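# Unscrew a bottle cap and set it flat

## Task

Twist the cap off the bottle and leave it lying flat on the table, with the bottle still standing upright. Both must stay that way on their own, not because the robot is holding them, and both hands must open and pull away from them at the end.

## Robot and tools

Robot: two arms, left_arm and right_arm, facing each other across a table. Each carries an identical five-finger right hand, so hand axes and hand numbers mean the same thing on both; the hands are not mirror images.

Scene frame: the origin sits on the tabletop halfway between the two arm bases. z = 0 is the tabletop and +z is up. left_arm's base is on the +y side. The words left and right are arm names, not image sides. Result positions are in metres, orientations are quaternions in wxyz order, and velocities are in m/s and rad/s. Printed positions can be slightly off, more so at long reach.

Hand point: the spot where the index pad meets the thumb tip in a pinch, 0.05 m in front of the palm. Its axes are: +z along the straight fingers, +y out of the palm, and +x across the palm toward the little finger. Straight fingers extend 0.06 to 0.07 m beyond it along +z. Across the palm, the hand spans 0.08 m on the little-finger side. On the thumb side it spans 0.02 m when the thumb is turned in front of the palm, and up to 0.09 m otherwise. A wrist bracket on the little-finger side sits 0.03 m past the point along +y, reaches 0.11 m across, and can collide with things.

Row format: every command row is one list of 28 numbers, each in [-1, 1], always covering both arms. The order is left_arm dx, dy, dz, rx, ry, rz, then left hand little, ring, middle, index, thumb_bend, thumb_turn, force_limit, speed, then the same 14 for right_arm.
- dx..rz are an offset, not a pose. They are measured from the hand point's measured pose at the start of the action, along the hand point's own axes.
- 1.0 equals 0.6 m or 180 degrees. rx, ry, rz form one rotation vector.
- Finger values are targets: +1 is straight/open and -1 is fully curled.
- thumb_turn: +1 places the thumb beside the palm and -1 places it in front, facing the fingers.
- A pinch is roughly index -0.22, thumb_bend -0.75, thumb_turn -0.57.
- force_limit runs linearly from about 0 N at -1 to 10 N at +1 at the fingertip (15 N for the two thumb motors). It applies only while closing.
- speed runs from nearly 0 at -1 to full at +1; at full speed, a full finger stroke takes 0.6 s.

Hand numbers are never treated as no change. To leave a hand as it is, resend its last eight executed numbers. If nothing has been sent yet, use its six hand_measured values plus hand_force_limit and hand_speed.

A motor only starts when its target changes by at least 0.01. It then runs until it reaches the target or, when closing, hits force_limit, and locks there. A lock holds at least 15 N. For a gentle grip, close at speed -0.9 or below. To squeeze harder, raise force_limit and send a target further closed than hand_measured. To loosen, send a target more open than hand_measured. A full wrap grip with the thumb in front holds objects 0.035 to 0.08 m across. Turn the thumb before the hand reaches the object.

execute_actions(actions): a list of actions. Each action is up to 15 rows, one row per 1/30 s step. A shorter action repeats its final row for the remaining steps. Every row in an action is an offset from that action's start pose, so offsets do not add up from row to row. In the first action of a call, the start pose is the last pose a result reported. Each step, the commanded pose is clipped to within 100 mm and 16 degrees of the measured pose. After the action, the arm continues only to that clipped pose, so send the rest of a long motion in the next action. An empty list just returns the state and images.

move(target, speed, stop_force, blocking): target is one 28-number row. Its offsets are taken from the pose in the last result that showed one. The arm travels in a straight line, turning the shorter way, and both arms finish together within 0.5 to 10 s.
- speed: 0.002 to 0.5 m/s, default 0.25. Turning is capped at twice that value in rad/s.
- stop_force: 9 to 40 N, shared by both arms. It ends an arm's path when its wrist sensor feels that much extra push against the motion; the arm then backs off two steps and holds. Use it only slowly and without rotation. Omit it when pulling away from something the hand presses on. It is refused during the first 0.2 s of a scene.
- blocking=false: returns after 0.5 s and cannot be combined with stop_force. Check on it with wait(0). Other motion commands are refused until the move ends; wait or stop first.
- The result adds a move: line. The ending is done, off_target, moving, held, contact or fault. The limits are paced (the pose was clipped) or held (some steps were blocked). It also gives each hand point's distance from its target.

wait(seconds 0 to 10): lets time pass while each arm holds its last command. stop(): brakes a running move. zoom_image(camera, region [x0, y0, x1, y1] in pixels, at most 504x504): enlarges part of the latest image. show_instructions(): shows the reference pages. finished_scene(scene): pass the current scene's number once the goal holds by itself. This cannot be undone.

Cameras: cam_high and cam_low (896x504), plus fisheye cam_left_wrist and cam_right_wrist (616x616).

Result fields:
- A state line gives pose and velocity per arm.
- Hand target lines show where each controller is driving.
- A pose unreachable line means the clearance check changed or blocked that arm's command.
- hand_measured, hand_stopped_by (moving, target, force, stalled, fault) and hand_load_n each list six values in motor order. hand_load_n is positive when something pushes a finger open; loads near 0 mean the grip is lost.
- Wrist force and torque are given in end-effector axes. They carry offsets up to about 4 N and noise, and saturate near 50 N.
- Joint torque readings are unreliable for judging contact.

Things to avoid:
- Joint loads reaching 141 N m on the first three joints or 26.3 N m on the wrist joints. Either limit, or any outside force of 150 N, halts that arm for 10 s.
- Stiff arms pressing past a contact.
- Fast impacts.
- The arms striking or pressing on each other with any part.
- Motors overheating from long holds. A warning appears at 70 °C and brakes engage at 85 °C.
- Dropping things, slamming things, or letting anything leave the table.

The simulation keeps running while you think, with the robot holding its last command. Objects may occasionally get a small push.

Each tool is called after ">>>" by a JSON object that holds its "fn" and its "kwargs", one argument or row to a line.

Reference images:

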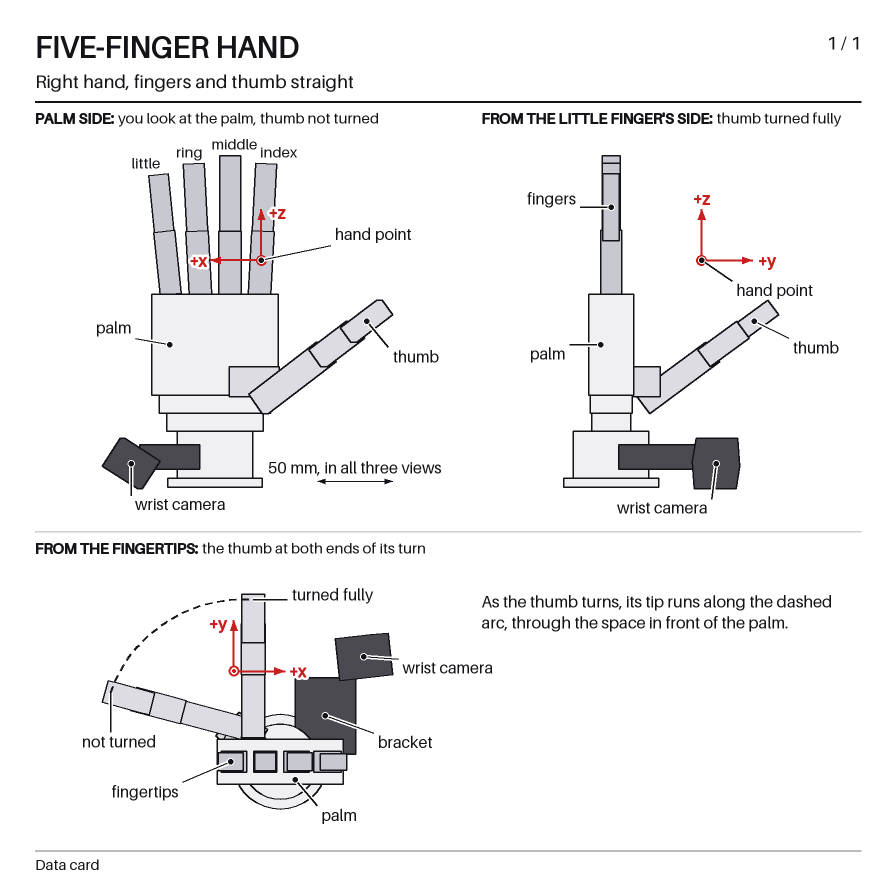

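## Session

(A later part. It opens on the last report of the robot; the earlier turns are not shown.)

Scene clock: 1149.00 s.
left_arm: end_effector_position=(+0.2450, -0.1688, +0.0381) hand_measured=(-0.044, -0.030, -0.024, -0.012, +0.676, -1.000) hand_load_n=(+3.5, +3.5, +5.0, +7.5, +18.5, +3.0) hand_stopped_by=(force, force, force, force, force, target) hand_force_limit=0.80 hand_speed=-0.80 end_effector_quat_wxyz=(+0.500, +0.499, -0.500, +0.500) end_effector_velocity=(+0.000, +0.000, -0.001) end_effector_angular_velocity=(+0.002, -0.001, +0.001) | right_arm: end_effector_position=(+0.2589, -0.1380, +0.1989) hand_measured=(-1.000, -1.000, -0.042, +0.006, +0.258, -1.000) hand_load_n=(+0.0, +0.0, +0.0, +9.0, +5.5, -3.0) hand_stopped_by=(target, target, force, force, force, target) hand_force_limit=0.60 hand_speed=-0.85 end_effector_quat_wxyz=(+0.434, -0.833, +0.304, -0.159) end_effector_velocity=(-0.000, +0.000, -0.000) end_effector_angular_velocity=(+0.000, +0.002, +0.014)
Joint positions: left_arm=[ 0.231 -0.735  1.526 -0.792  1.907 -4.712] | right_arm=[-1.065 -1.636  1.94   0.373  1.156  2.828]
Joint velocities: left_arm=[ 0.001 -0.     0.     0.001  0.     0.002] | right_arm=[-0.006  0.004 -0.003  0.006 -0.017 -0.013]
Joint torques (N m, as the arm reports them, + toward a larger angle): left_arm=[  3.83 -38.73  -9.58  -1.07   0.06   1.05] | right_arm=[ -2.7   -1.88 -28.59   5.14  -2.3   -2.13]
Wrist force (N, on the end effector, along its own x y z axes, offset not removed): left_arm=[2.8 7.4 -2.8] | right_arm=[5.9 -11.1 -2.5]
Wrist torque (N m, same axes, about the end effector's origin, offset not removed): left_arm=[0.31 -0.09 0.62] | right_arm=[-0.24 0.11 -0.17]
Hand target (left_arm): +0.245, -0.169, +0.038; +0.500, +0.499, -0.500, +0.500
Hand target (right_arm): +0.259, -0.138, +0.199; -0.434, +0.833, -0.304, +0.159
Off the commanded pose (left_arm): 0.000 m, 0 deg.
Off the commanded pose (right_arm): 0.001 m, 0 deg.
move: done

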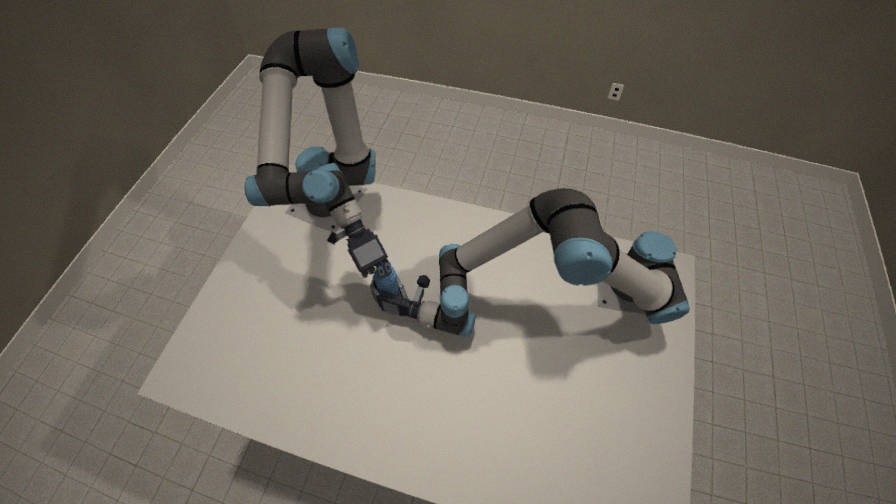

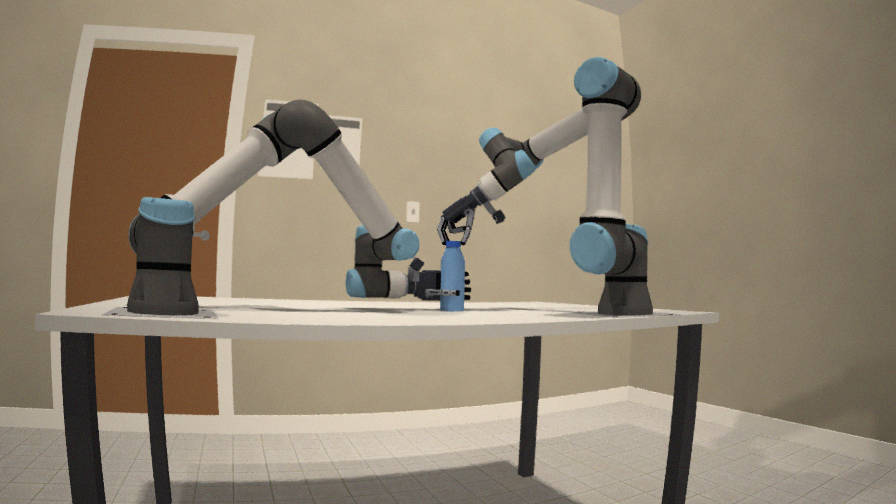

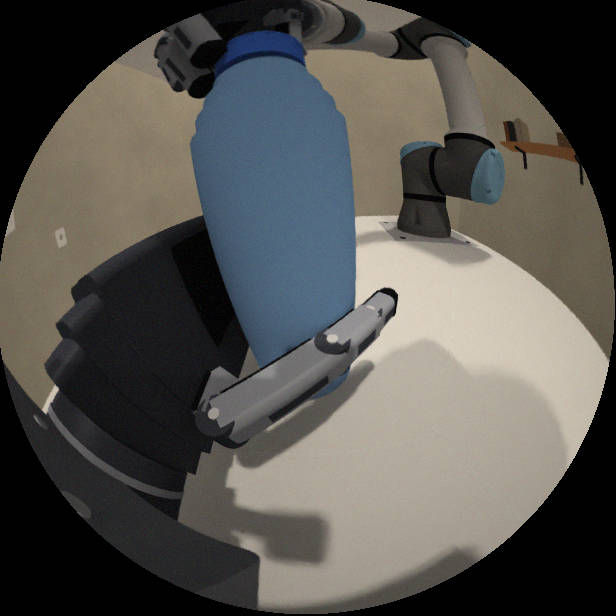

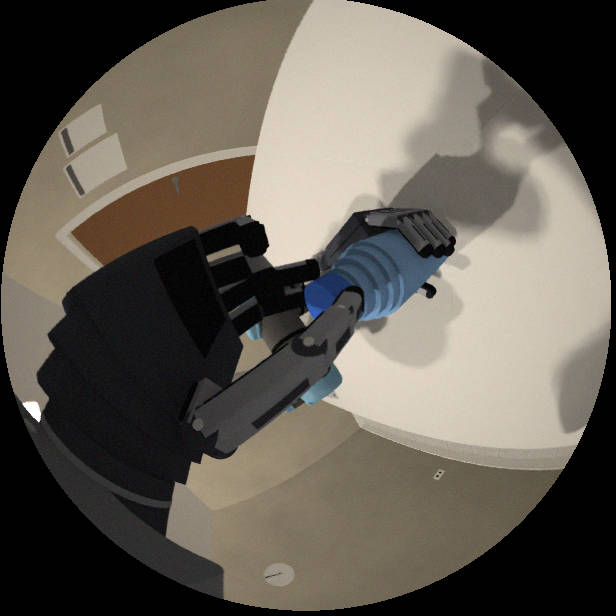

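>>> {"fn": "execute_actions", "kwargs": {
  "actions": [
    [[0,0,0,0,0,0,-0.85,-0.85,-0.85,-0.85,-0.8,-1,0.8,-0.9, 0,0,0,0,0,0,-1,-1,0.25,0.25,0.6,-1,0.6,0.4]],
    [[0,0,0,0,0,0,-0.85,-0.85,-0.85,-0.85,-0.8,-1,0.8,-0.9, 0,0,0,0,0,0,-1,-1,0.25,0.25,0.6,-1,0.6,0.4]]
  ]
}}

>>> {"fn": "zoom_image", "kwargs": {
  "camera": "cam_low",
  "region": [410, 205, 500, 320]
}}

>>> {"fn": "zoom_image", "kwargs": {
  "camera": "cam_right_wrist",
  "region": [240, 220, 420, 360]
}}

Scene clock: 1174.10 s.
left_arm: end_effector_position=(+0.2450, -0.1688, +0.0381) hand_measured=(-0.074, -0.054, -0.036, -0.016, +0.676, -1.000) hand_load_n=(+9.5, +9.5, +7.0, +6.5, +21.0, +5.0) hand_stopped_by=(force, force, force, force, force, target) hand_force_limit=0.80 hand_speed=-0.90 end_effector_quat_wxyz=(+0.500, +0.499, -0.500, +0.500) end_effector_velocity=(-0.001, +0.001, -0.001) end_effector_angular_velocity=(+0.003, +0.001, -0.001) | right_arm: end_effector_position=(+0.2590, -0.1380, +0.1990) hand_measured=(-1.000, -1.000, +0.250, +0.250, +0.600, -1.000) hand_load_n=(+0.0, +0.0, +0.0, +0.0, +0.0, +0.0) hand_stopped_by=(target, target, target, target, target, target) hand_force_limit=0.60 hand_speed=0.40 end_effector_quat_wxyz=(+0.434, -0.833, +0.304, -0.159) end_effector_velocity=(+0.000, +0.000, +0.000) end_effector_angular_velocity=(+0.001, -0.000, +0.000)
Joint positions: left_arm=[ 0.231 -0.735  1.526 -0.792  1.907 -4.712] | right_arm=[-1.065 -1.636  1.94   0.373  1.156  2.828]
Joint velocities: left_arm=[-0.001  0.     0.002  0.001  0.     0.   ] | right_arm=[-0.     0.    -0.    -0.    -0.001  0.   ]
Joint torques (N m, as the arm reports them, + toward a larger angle): left_arm=[  4.11 -38.66  -9.57  -1.05   0.11  -1.03] | right_arm=[  5.8  -25.94 -10.11  -1.91   0.79   1.92]
Wrist force (N, on the end effector, along its own x y z axes, offset not removed): left_arm=[11.5 0.7 -3.4] | right_arm=[-1.8 -3.4 -0.5]
Wrist torque (N m, same axes, about the end effector's origin, offset not removed): left_arm=[0.32 -0.48 -0.12] | right_arm=[-0.43 0.40 -0.35]
Hand target (left_arm): +0.245, -0.169, +0.038; +0.500, +0.499, -0.500, +0.500
Hand target (right_arm): +0.259, -0.138, +0.199; -0.434, +0.833, -0.304, +0.159
Off the commanded pose (left_arm): 0.000 m, 0 deg.
Off the commanded pose (right_arm): 0.000 m, 0 deg.

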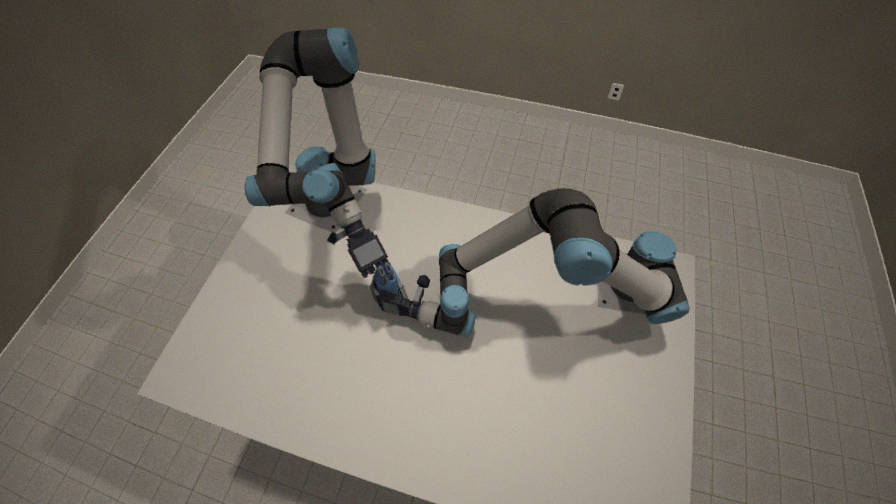

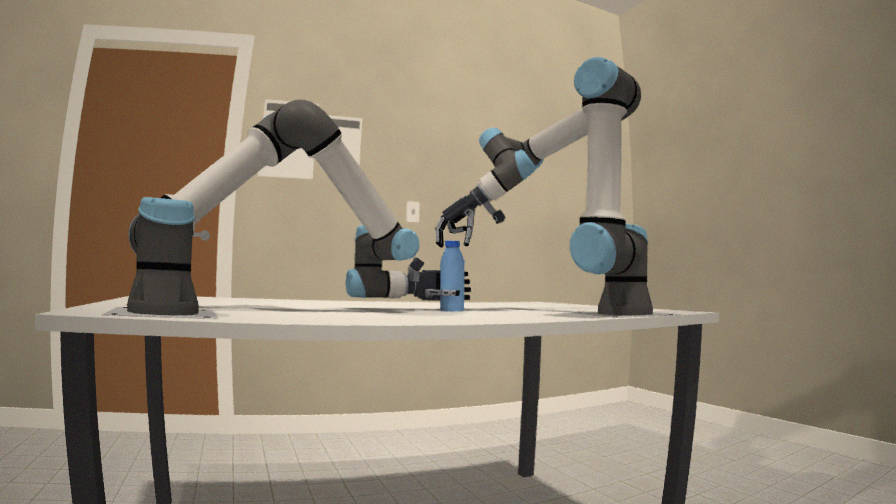

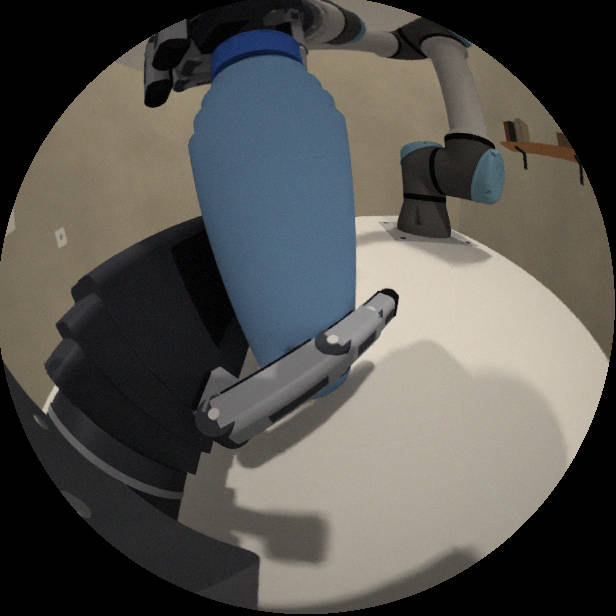

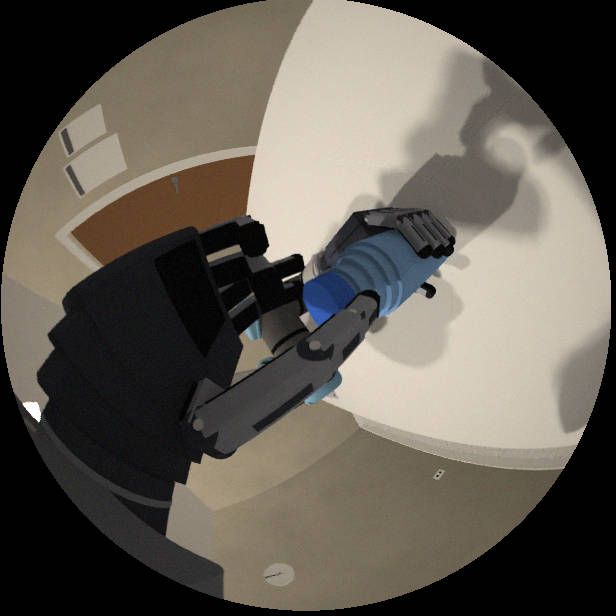

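Region (410, 205, 500, 320) of cam_low's 896x504 image, scaled by 4.383, with more detail than that image has; it fills the left 394 columns of this view, and the rest is white.

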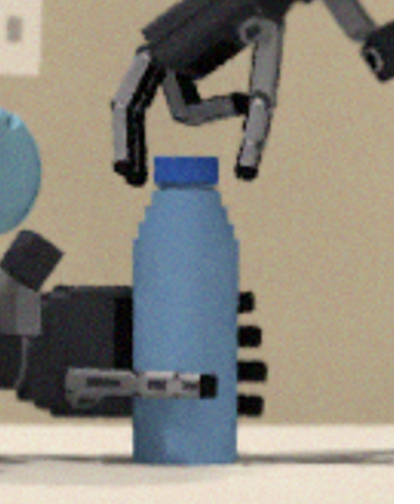

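Region (240, 220, 420, 360) of cam_right_wrist's 616x616 image, scaled by 2.800, with more detail than that image has.

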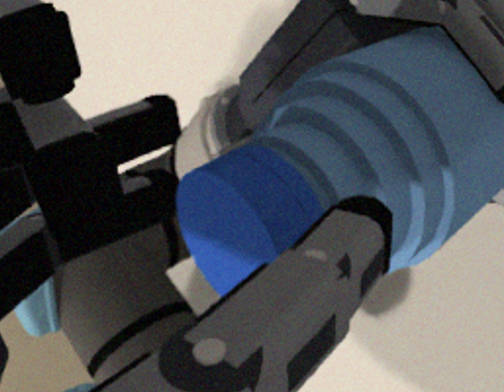

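>>> {"fn": "execute_actions", "kwargs": {
  "actions": [
    [[0,0,0,0,0,0,-0.85,-0.85,-0.85,-0.85,-0.8,-1,0.8,-0.9, -0.0025,0.00267,0.00492,0,0,0,-1,-1,0.25,0.25,0.6,-1,0.6,0.4]],
    [[0,0,0,0,0,0,-0.85,-0.85,-0.85,-0.85,-0.8,-1,0.8,-0.9, 0,0,0,0,0,0,-1,-1,0.08,0.11,0.36,-1,0.6,0.4]],
    [[0,0,0,0,0,0,-0.85,-0.85,-0.85,-0.85,-0.8,-1,0.8,-0.9, 0,0,0,0,0,0,-1,-1,-0.5,-0.5,-0.5,-1,0.6,-0.85]],
    [[0,0,0,0,0,0,-0.85,-0.85,-0.85,-0.85,-0.8,-1,0.8,-0.9, 0,0,0,0,0,0,-1,-1,-0.5,-0.5,-0.5,-1,0.6,-0.85]]
  ]
}}

>>> {"fn": "zoom_image", "kwargs": {
  "camera": "cam_low",
  "region": [420, 215, 490, 265]
}}

Scene clock: 1223.67 s.
left_arm: end_effector_position=(+0.2450, -0.1688, +0.0381) hand_measured=(-0.074, -0.054, -0.036, -0.016, +0.676, -1.000) hand_load_n=(+10.5, +10.0, +7.5, +6.0, +21.5, +4.5) hand_stopped_by=(force, force, force, force, force, target) hand_force_limit=0.80 hand_speed=-0.90 end_effector_quat_wxyz=(+0.500, +0.499, -0.500, +0.500) end_effector_velocity=(-0.001, -0.001, +0.000) end_effector_angular_velocity=(-0.001, -0.002, -0.002) | right_arm: end_effector_position=(+0.2588, -0.1360, +0.1960) hand_measured=(-1.000, -1.000, -0.050, -0.002, +0.262, -1.000) hand_load_n=(+0.0, +0.0, +8.0, +9.0, +11.5, +1.0) hand_stopped_by=(target, target, force, force, force, target) hand_force_limit=0.60 hand_speed=-0.85 end_effector_quat_wxyz=(+0.434, -0.833, +0.304, -0.159) end_effector_velocity=(-0.000, -0.000, -0.000) end_effector_angular_velocity=(-0.001, -0.000, -0.000)
Joint positions: left_arm=[ 0.231 -0.735  1.526 -0.792  1.907 -4.712] | right_arm=[-1.058 -1.631  1.942  0.363  1.162  2.832]
Joint velocities: left_arm=[-0.002  0.    -0.001  0.     0.     0.001] | right_arm=[ 0.    -0.     0.001 -0.     0.001 -0.001]
Joint torques (N m, as the arm reports them, + toward a larger angle): left_arm=[  4.16 -38.65  -9.57  -0.99   0.23  -0.92] | right_arm=[  4.   -10.82  -9.56  -0.51  -0.5    1.62]
Wrist force (N, on the end effector, along its own x y z axes, offset not removed): left_arm=[5.6 3.7 4.2] | right_arm=[0.2 -6.7 1.5]
Wrist torque (N m, same axes, about the end effector's origin, offset not removed): left_arm=[0.09 -0.38 0.32] | right_arm=[-0.32 0.20 -0.35]
Hand target (left_arm): +0.245, -0.169, +0.038; +0.500, +0.499, -0.500, +0.500
Hand target (right_arm): +0.259, -0.136, +0.196; -0.434, +0.833, -0.304, +0.159
Off the commanded pose (left_arm): 0.000 m, 0 deg.
Off the commanded pose (right_arm): 0.000 m, 0 deg.

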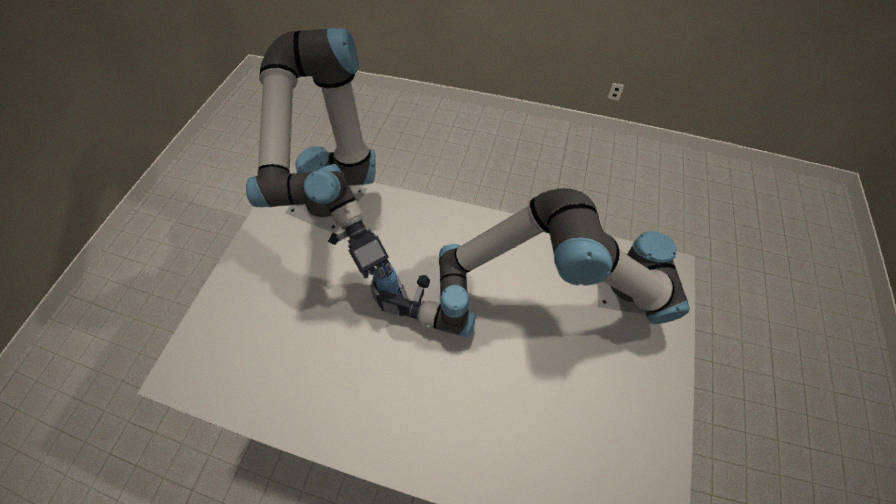

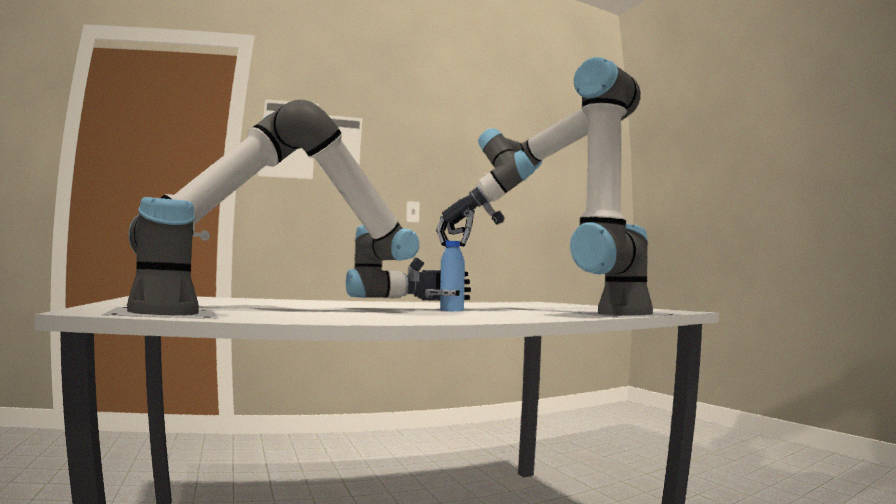

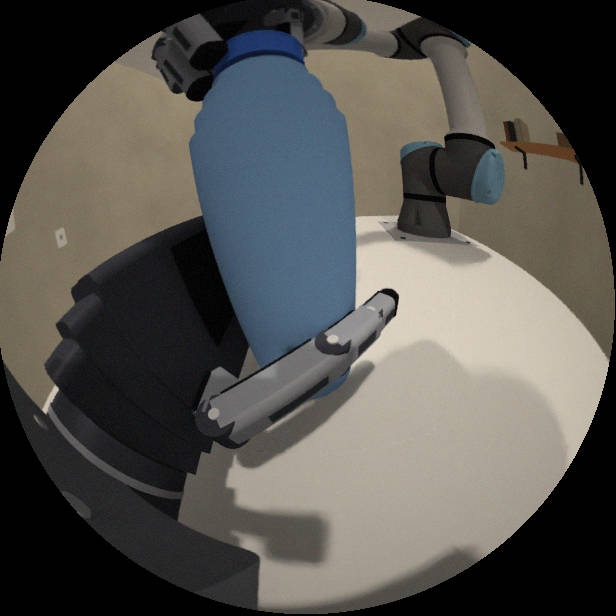

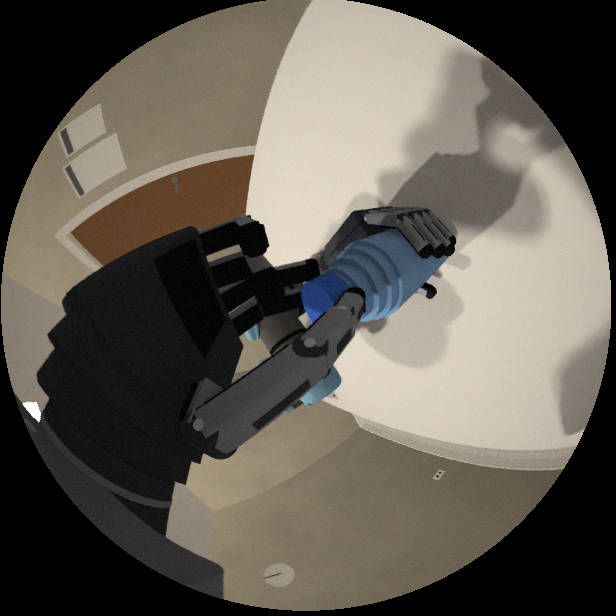

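Region (420, 215, 490, 265) of cam_low's 896x504 image, scaled by 7.200, with more detail than that image has; it fills the top 360 rows of this view, and the rest is white.

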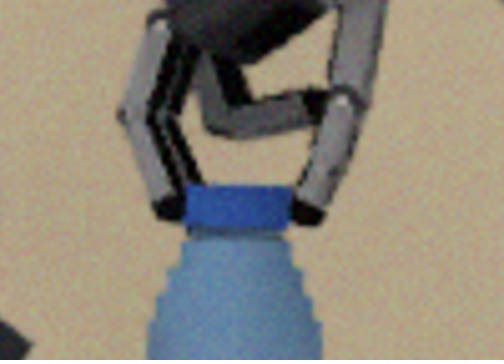

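>>> {"fn": "move", "kwargs": {
  "target": [0,0,0,0,0,0,-0.85,-0.85,-0.85,-0.85,-0.8,-1,0.8,-0.9, -0.00908,0.00207,-0.00497,0,-0.22754,-0.15933,-1,-1,-0.5,-0.5,-0.5,-1,0.6,-0.85],
  "speed": 0.25
}}

Scene clock: 1241.23 s.
left_arm: end_effector_position=(+0.2450, -0.1688, +0.0381) hand_measured=(-0.074, -0.054, -0.036, -0.016, +0.676, -1.000) hand_load_n=(+10.0, +9.5, +7.0, +6.0, +21.5, +5.0) hand_stopped_by=(force, force, force, force, force, target) hand_force_limit=0.80 hand_speed=-0.90 end_effector_quat_wxyz=(+0.500, +0.499, -0.500, +0.500) end_effector_velocity=(+0.000, -0.000, +0.000) end_effector_angular_velocity=(-0.001, +0.001, +0.000) | right_arm: end_effector_position=(+0.2527, -0.1349, +0.1964) hand_measured=(-1.000, -1.000, -0.050, -0.002, +0.264, -1.000) hand_load_n=(+0.0, +0.0, +3.5, +8.5, +10.5, -0.5) hand_stopped_by=(target, target, force, force, force, target) hand_force_limit=0.60 hand_speed=-0.85 end_effector_quat_wxyz=(-0.460, +0.884, +0.075, -0.038) end_effector_velocity=(-0.000, -0.000, -0.000) end_effector_angular_velocity=(-0.002, +0.002, +0.014)
Joint positions: left_arm=[ 0.231 -0.735  1.526 -0.792  1.907 -4.712] | right_arm=[-1.207 -1.232  1.674  1.064  0.612  1.647]
Joint velocities: left_arm=[ 0.     0.    -0.    -0.001 -0.    -0.002] | right_arm=[ 0.001  0.008 -0.005  0.019  0.    -0.023]
Joint torques (N m, as the arm reports them, + toward a larger angle): left_arm=[  3.88 -39.31 -10.27  -1.02   0.15  -1.  ] | right_arm=[  7.05 -17.19 -27.4    5.07  -1.52  -2.36]
Wrist force (N, on the end effector, along its own x y z axes, offset not removed): left_arm=[11.6 2.1 2.0] | right_arm=[3.0 -8.1 -5.1]
Wrist torque (N m, same axes, about the end effector's origin, offset not removed): left_arm=[0.27 -1.20 0.35] | right_arm=[0.03 0.21 -0.20]
Hand target (left_arm): +0.245, -0.169, +0.038; +0.500, +0.499, -0.500, +0.500
Hand target (right_arm): +0.253, -0.135, +0.196; -0.460, +0.884, +0.076, -0.039
Off the commanded pose (left_arm): 0.000 m, 0 deg.
Off the commanded pose (right_arm): 0.000 m, 0 deg.
move: done

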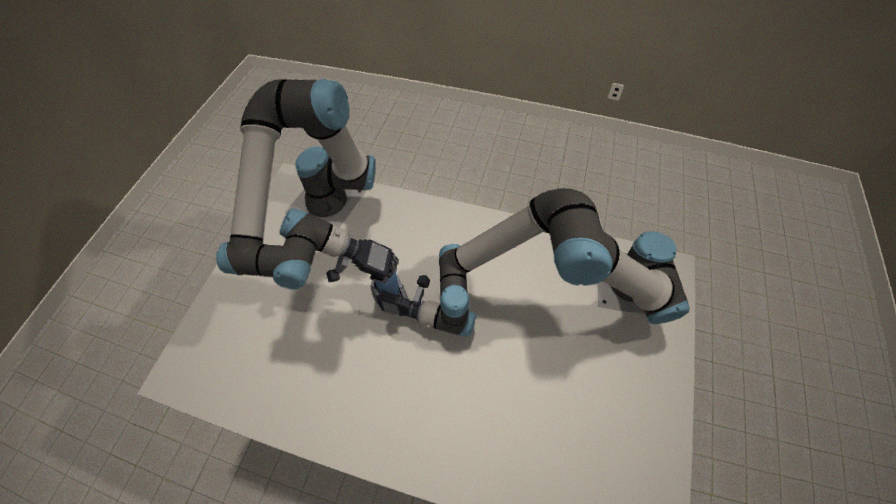

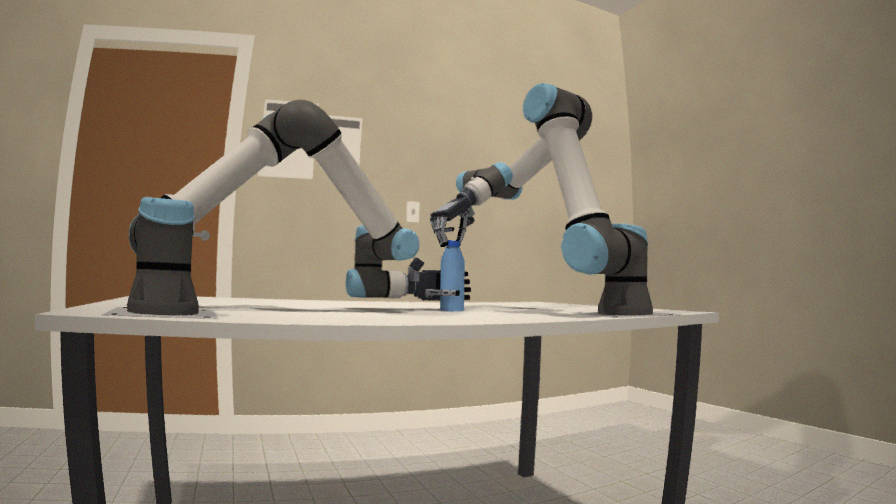

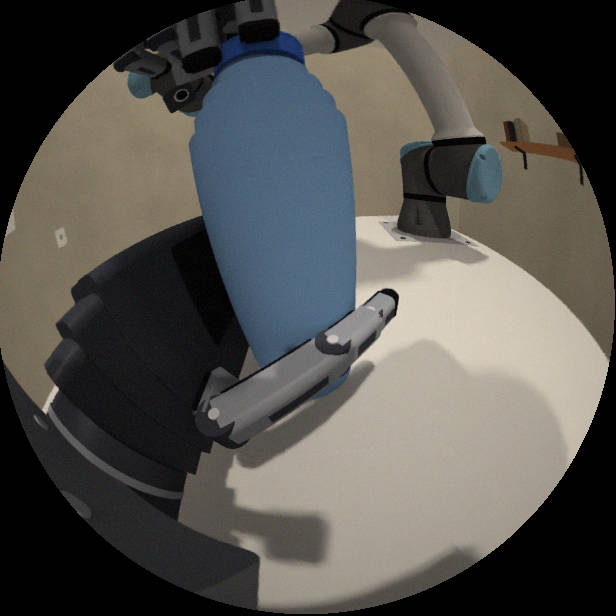

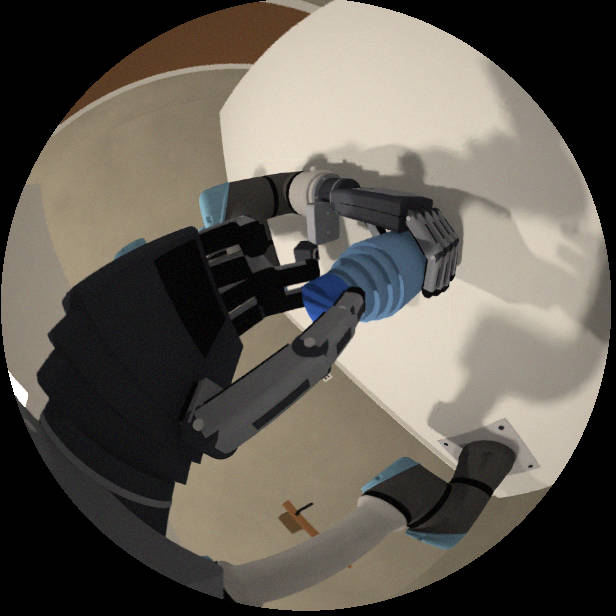

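>>> {"fn": "move", "kwargs": {
  "target": [0,0,0,0,0,0,-0.85,-0.85,-0.85,-0.85,-0.8,-1,0.8,-0.9, -0.00748,0.00138,-0.004,0,-0.20479,-0.1434,-1,-1,-0.6,-0.5,-0.5,-1,0.6,-0.9],
  "speed": 0.25
}}

Scene clock: 1273.30 s.
left_arm: end_effector_position=(+0.2450, -0.1688, +0.0381) hand_measured=(-0.074, -0.054, -0.036, -0.016, +0.676, -1.000) hand_load_n=(+10.5, +10.0, +7.5, +5.5, +21.5, +4.0) hand_stopped_by=(force, force, force, force, force, target) hand_force_limit=0.80 hand_speed=-0.90 end_effector_quat_wxyz=(+0.500, +0.499, -0.500, +0.500) end_effector_velocity=(-0.000, -0.000, -0.000) end_effector_angular_velocity=(+0.000, +0.001, -0.000) | right_arm: end_effector_position=(+0.2485, -0.1380, +0.1968) hand_measured=(-1.000, -1.000, -0.064, -0.002, +0.264, -1.000) hand_load_n=(+0.0, +0.0, +8.0, +7.5, +11.5, +1.0) hand_stopped_by=(target, target, force, force, force, target) hand_force_limit=0.60 hand_speed=-0.90 end_effector_quat_wxyz=(-0.410, +0.788, +0.407, -0.211) end_effector_velocity=(-0.000, -0.000, -0.000) end_effector_angular_velocity=(-0.000, +0.001, +0.012)
Joint positions: left_arm=[ 0.231 -0.735  1.526 -0.792  1.907 -4.712] | right_arm=[-1.082 -0.931  1.4    1.79   0.838  0.682]
Joint velocities: left_arm=[-0.     0.     0.     0.    -0.    -0.001] | right_arm=[ 0.003  0.004 -0.004  0.008  0.005 -0.01 ]
Joint torques (N m, as the arm reports them, + toward a larger angle): left_arm=[  4.18 -38.99 -10.34  -1.1    0.15  -0.98] | right_arm=[  6.16 -30.64 -30.87   5.67   1.9   -2.29]
Wrist force (N, on the end effector, along its own x y z axes, offset not removed): left_arm=[5.5 -4.1 1.7] | right_arm=[1.7 -4.7 0.3]
Wrist torque (N m, same axes, about the end effector's origin, offset not removed): left_arm=[-0.26 -0.71 -0.24] | right_arm=[-0.11 0.07 -0.20]
Hand target (left_arm): +0.245, -0.169, +0.038; +0.500, +0.499, -0.500, +0.500
Hand target (right_arm): +0.249, -0.138, +0.197; -0.410, +0.788, +0.407, -0.211
Off the commanded pose (left_arm): 0.000 m, 0 deg.
Off the commanded pose (right_arm): 0.000 m, 0 deg.
move: done

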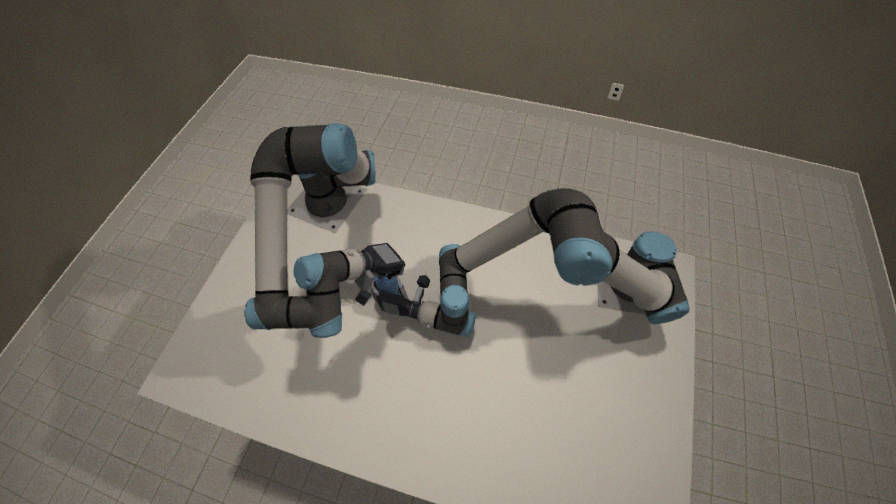

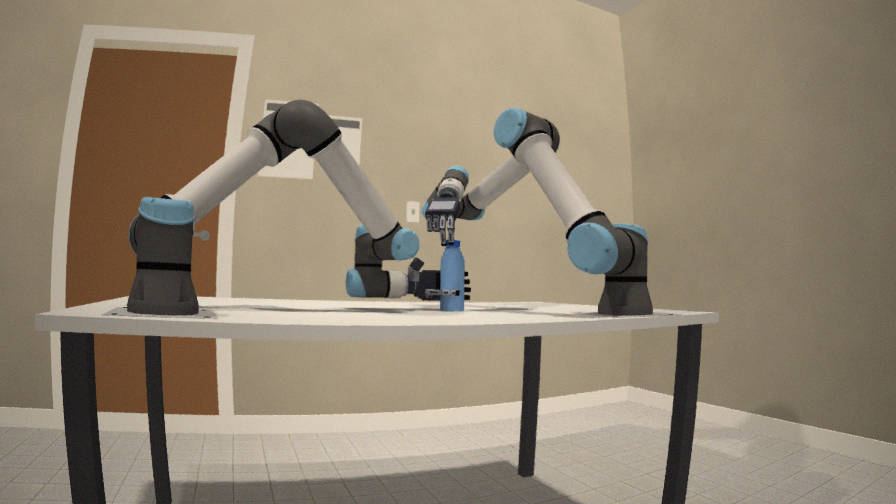

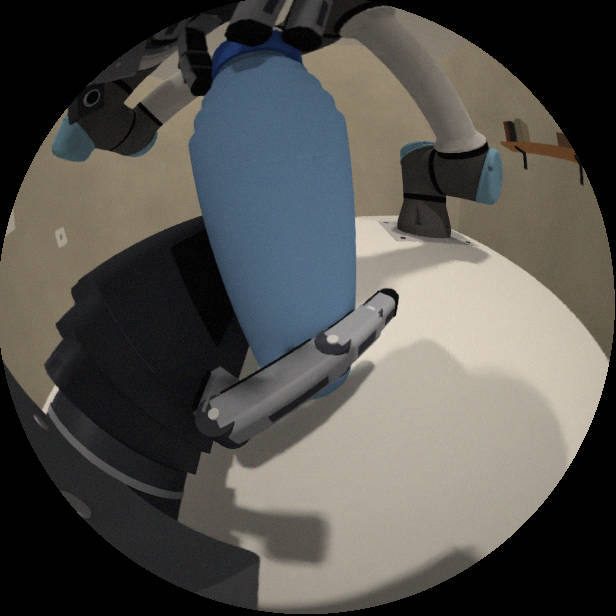

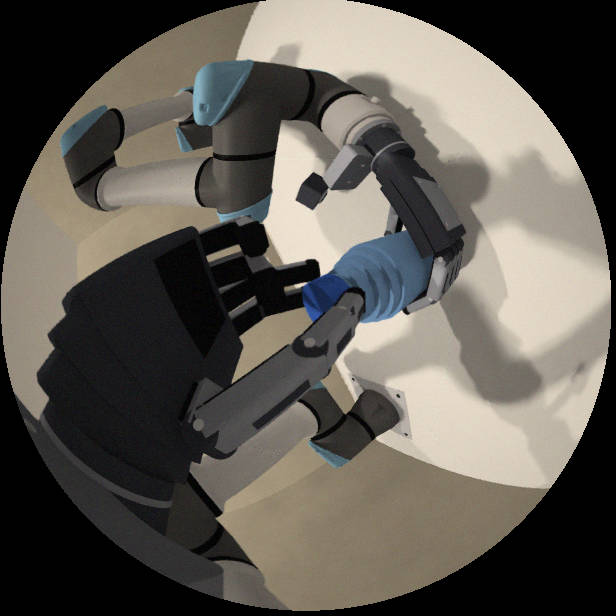

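>>> {"fn": "move", "kwargs": {
  "target": [0,0,0,0,0,0,-0.85,-0.85,-0.85,-0.85,-0.8,-1,0.8,-0.9, -0.00972,0.00108,-0.00327,0,-0.22754,-0.15933,-1,-1,-0.6,-0.5,-0.5,-1,0.6,-0.9],
  "speed": 0.25
}}

>>> {"fn": "zoom_image", "kwargs": {
  "camera": "cam_low",
  "region": [420, 215, 490, 265]
}}

Scene clock: 1291.50 s.
left_arm: end_effector_position=(+0.2450, -0.1688, +0.0381) hand_measured=(-0.074, -0.054, -0.036, -0.016, +0.676, -1.000) hand_load_n=(+9.5, +9.0, +7.0, +5.5, +21.5, +5.0) hand_stopped_by=(force, force, force, force, force, target) hand_force_limit=0.80 hand_speed=-0.90 end_effector_quat_wxyz=(+0.500, +0.499, -0.500, +0.500) end_effector_velocity=(-0.000, -0.001, +0.000) end_effector_angular_velocity=(-0.001, -0.001, -0.000) | right_arm: end_effector_position=(+0.2465, -0.1438, +0.1972) hand_measured=(-1.000, -1.000, -0.064, -0.002, +0.264, -1.000) hand_load_n=(+0.0, +0.0, +7.0, +6.5, +12.5, +1.0) hand_stopped_by=(target, target, force, force, force, target) hand_force_limit=0.60 hand_speed=-0.90 end_effector_quat_wxyz=(-0.283, +0.543, +0.702, -0.364) end_effector_velocity=(+0.000, +0.000, +0.000) end_effector_angular_velocity=(+0.000, -0.001, +0.009)
Joint positions: left_arm=[ 0.231 -0.735  1.526 -0.792  1.907 -4.712] | right_arm=[-0.859 -0.752  1.126  2.133  1.32   0.18 ]
Joint velocities: left_arm=[-0.     0.    -0.001  0.    -0.     0.   ] | right_arm=[ 0.003  0.001 -0.003  0.002  0.005 -0.003]
Joint torques (N m, as the arm reports them, + toward a larger angle): left_arm=[  4.44 -38.87 -10.    -1.07   0.2   -0.92] | right_arm=[  6.94 -34.66 -31.61   5.32   1.22  -2.44]
Wrist force (N, on the end effector, along its own x y z axes, offset not removed): left_arm=[13.3 -1.7 -5.4] | right_arm=[-0.2 -4.9 -2.0]
Wrist torque (N m, same axes, about the end effector's origin, offset not removed): left_arm=[-0.22 -0.83 0.07] | right_arm=[-0.54 0.11 -0.27]
Hand target (left_arm): +0.245, -0.169, +0.038; +0.500, +0.499, -0.500, +0.500
Hand target (right_arm): +0.246, -0.144, +0.197; -0.282, +0.543, +0.702, -0.365
Off the commanded pose (left_arm): 0.000 m, 0 deg.
Off the commanded pose (right_arm): 0.000 m, 0 deg.
move: done

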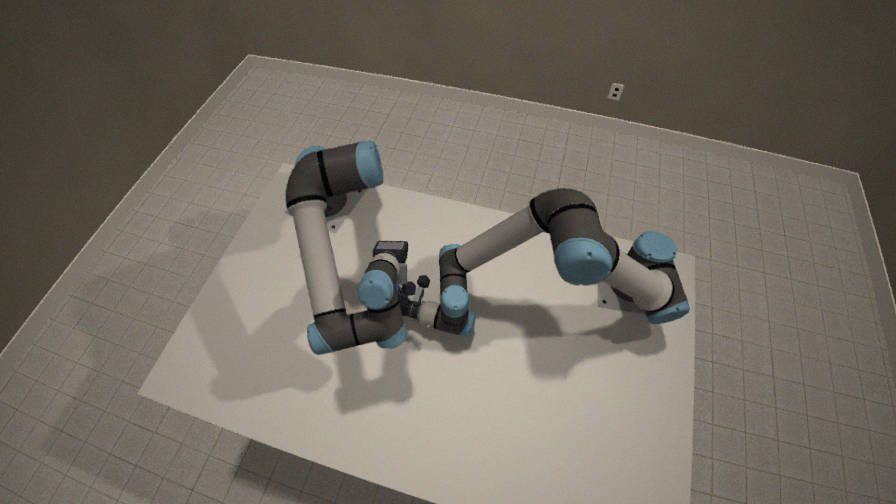

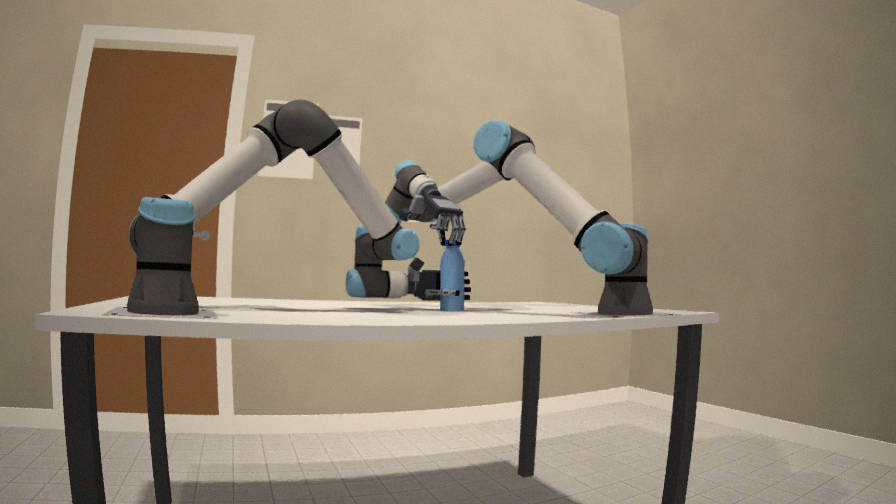

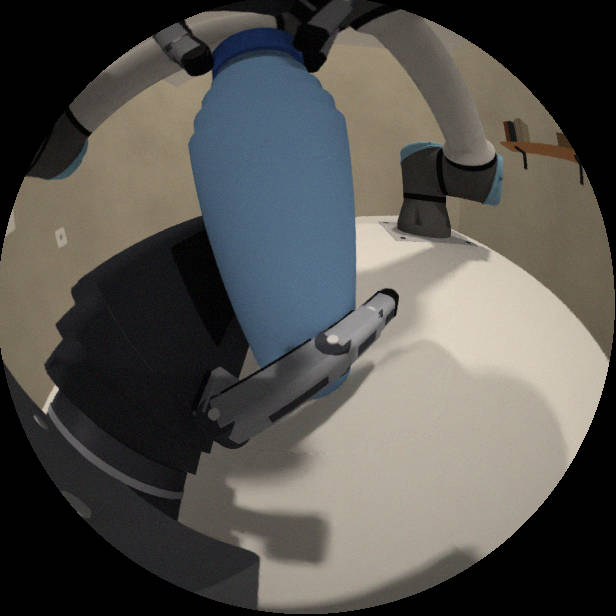

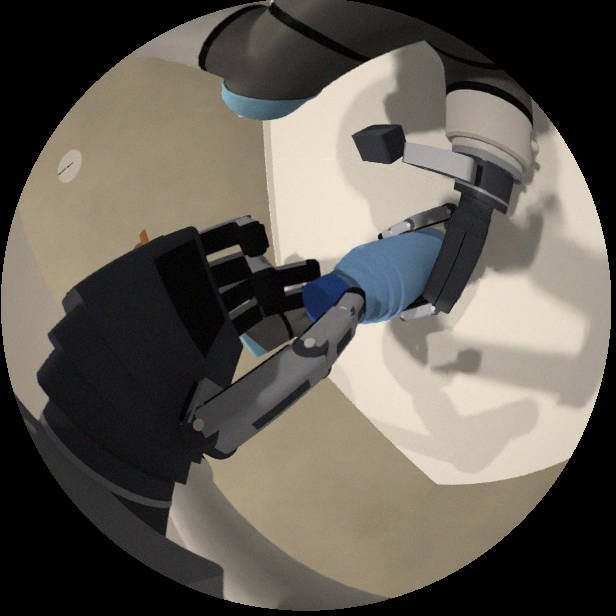

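Region (420, 215, 490, 265) of cam_low's 896x504 image, scaled by 7.200, with more detail than that image has; it fills the top 360 rows of this view, and the rest is white.

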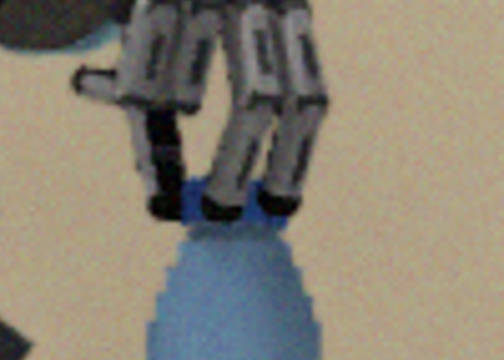

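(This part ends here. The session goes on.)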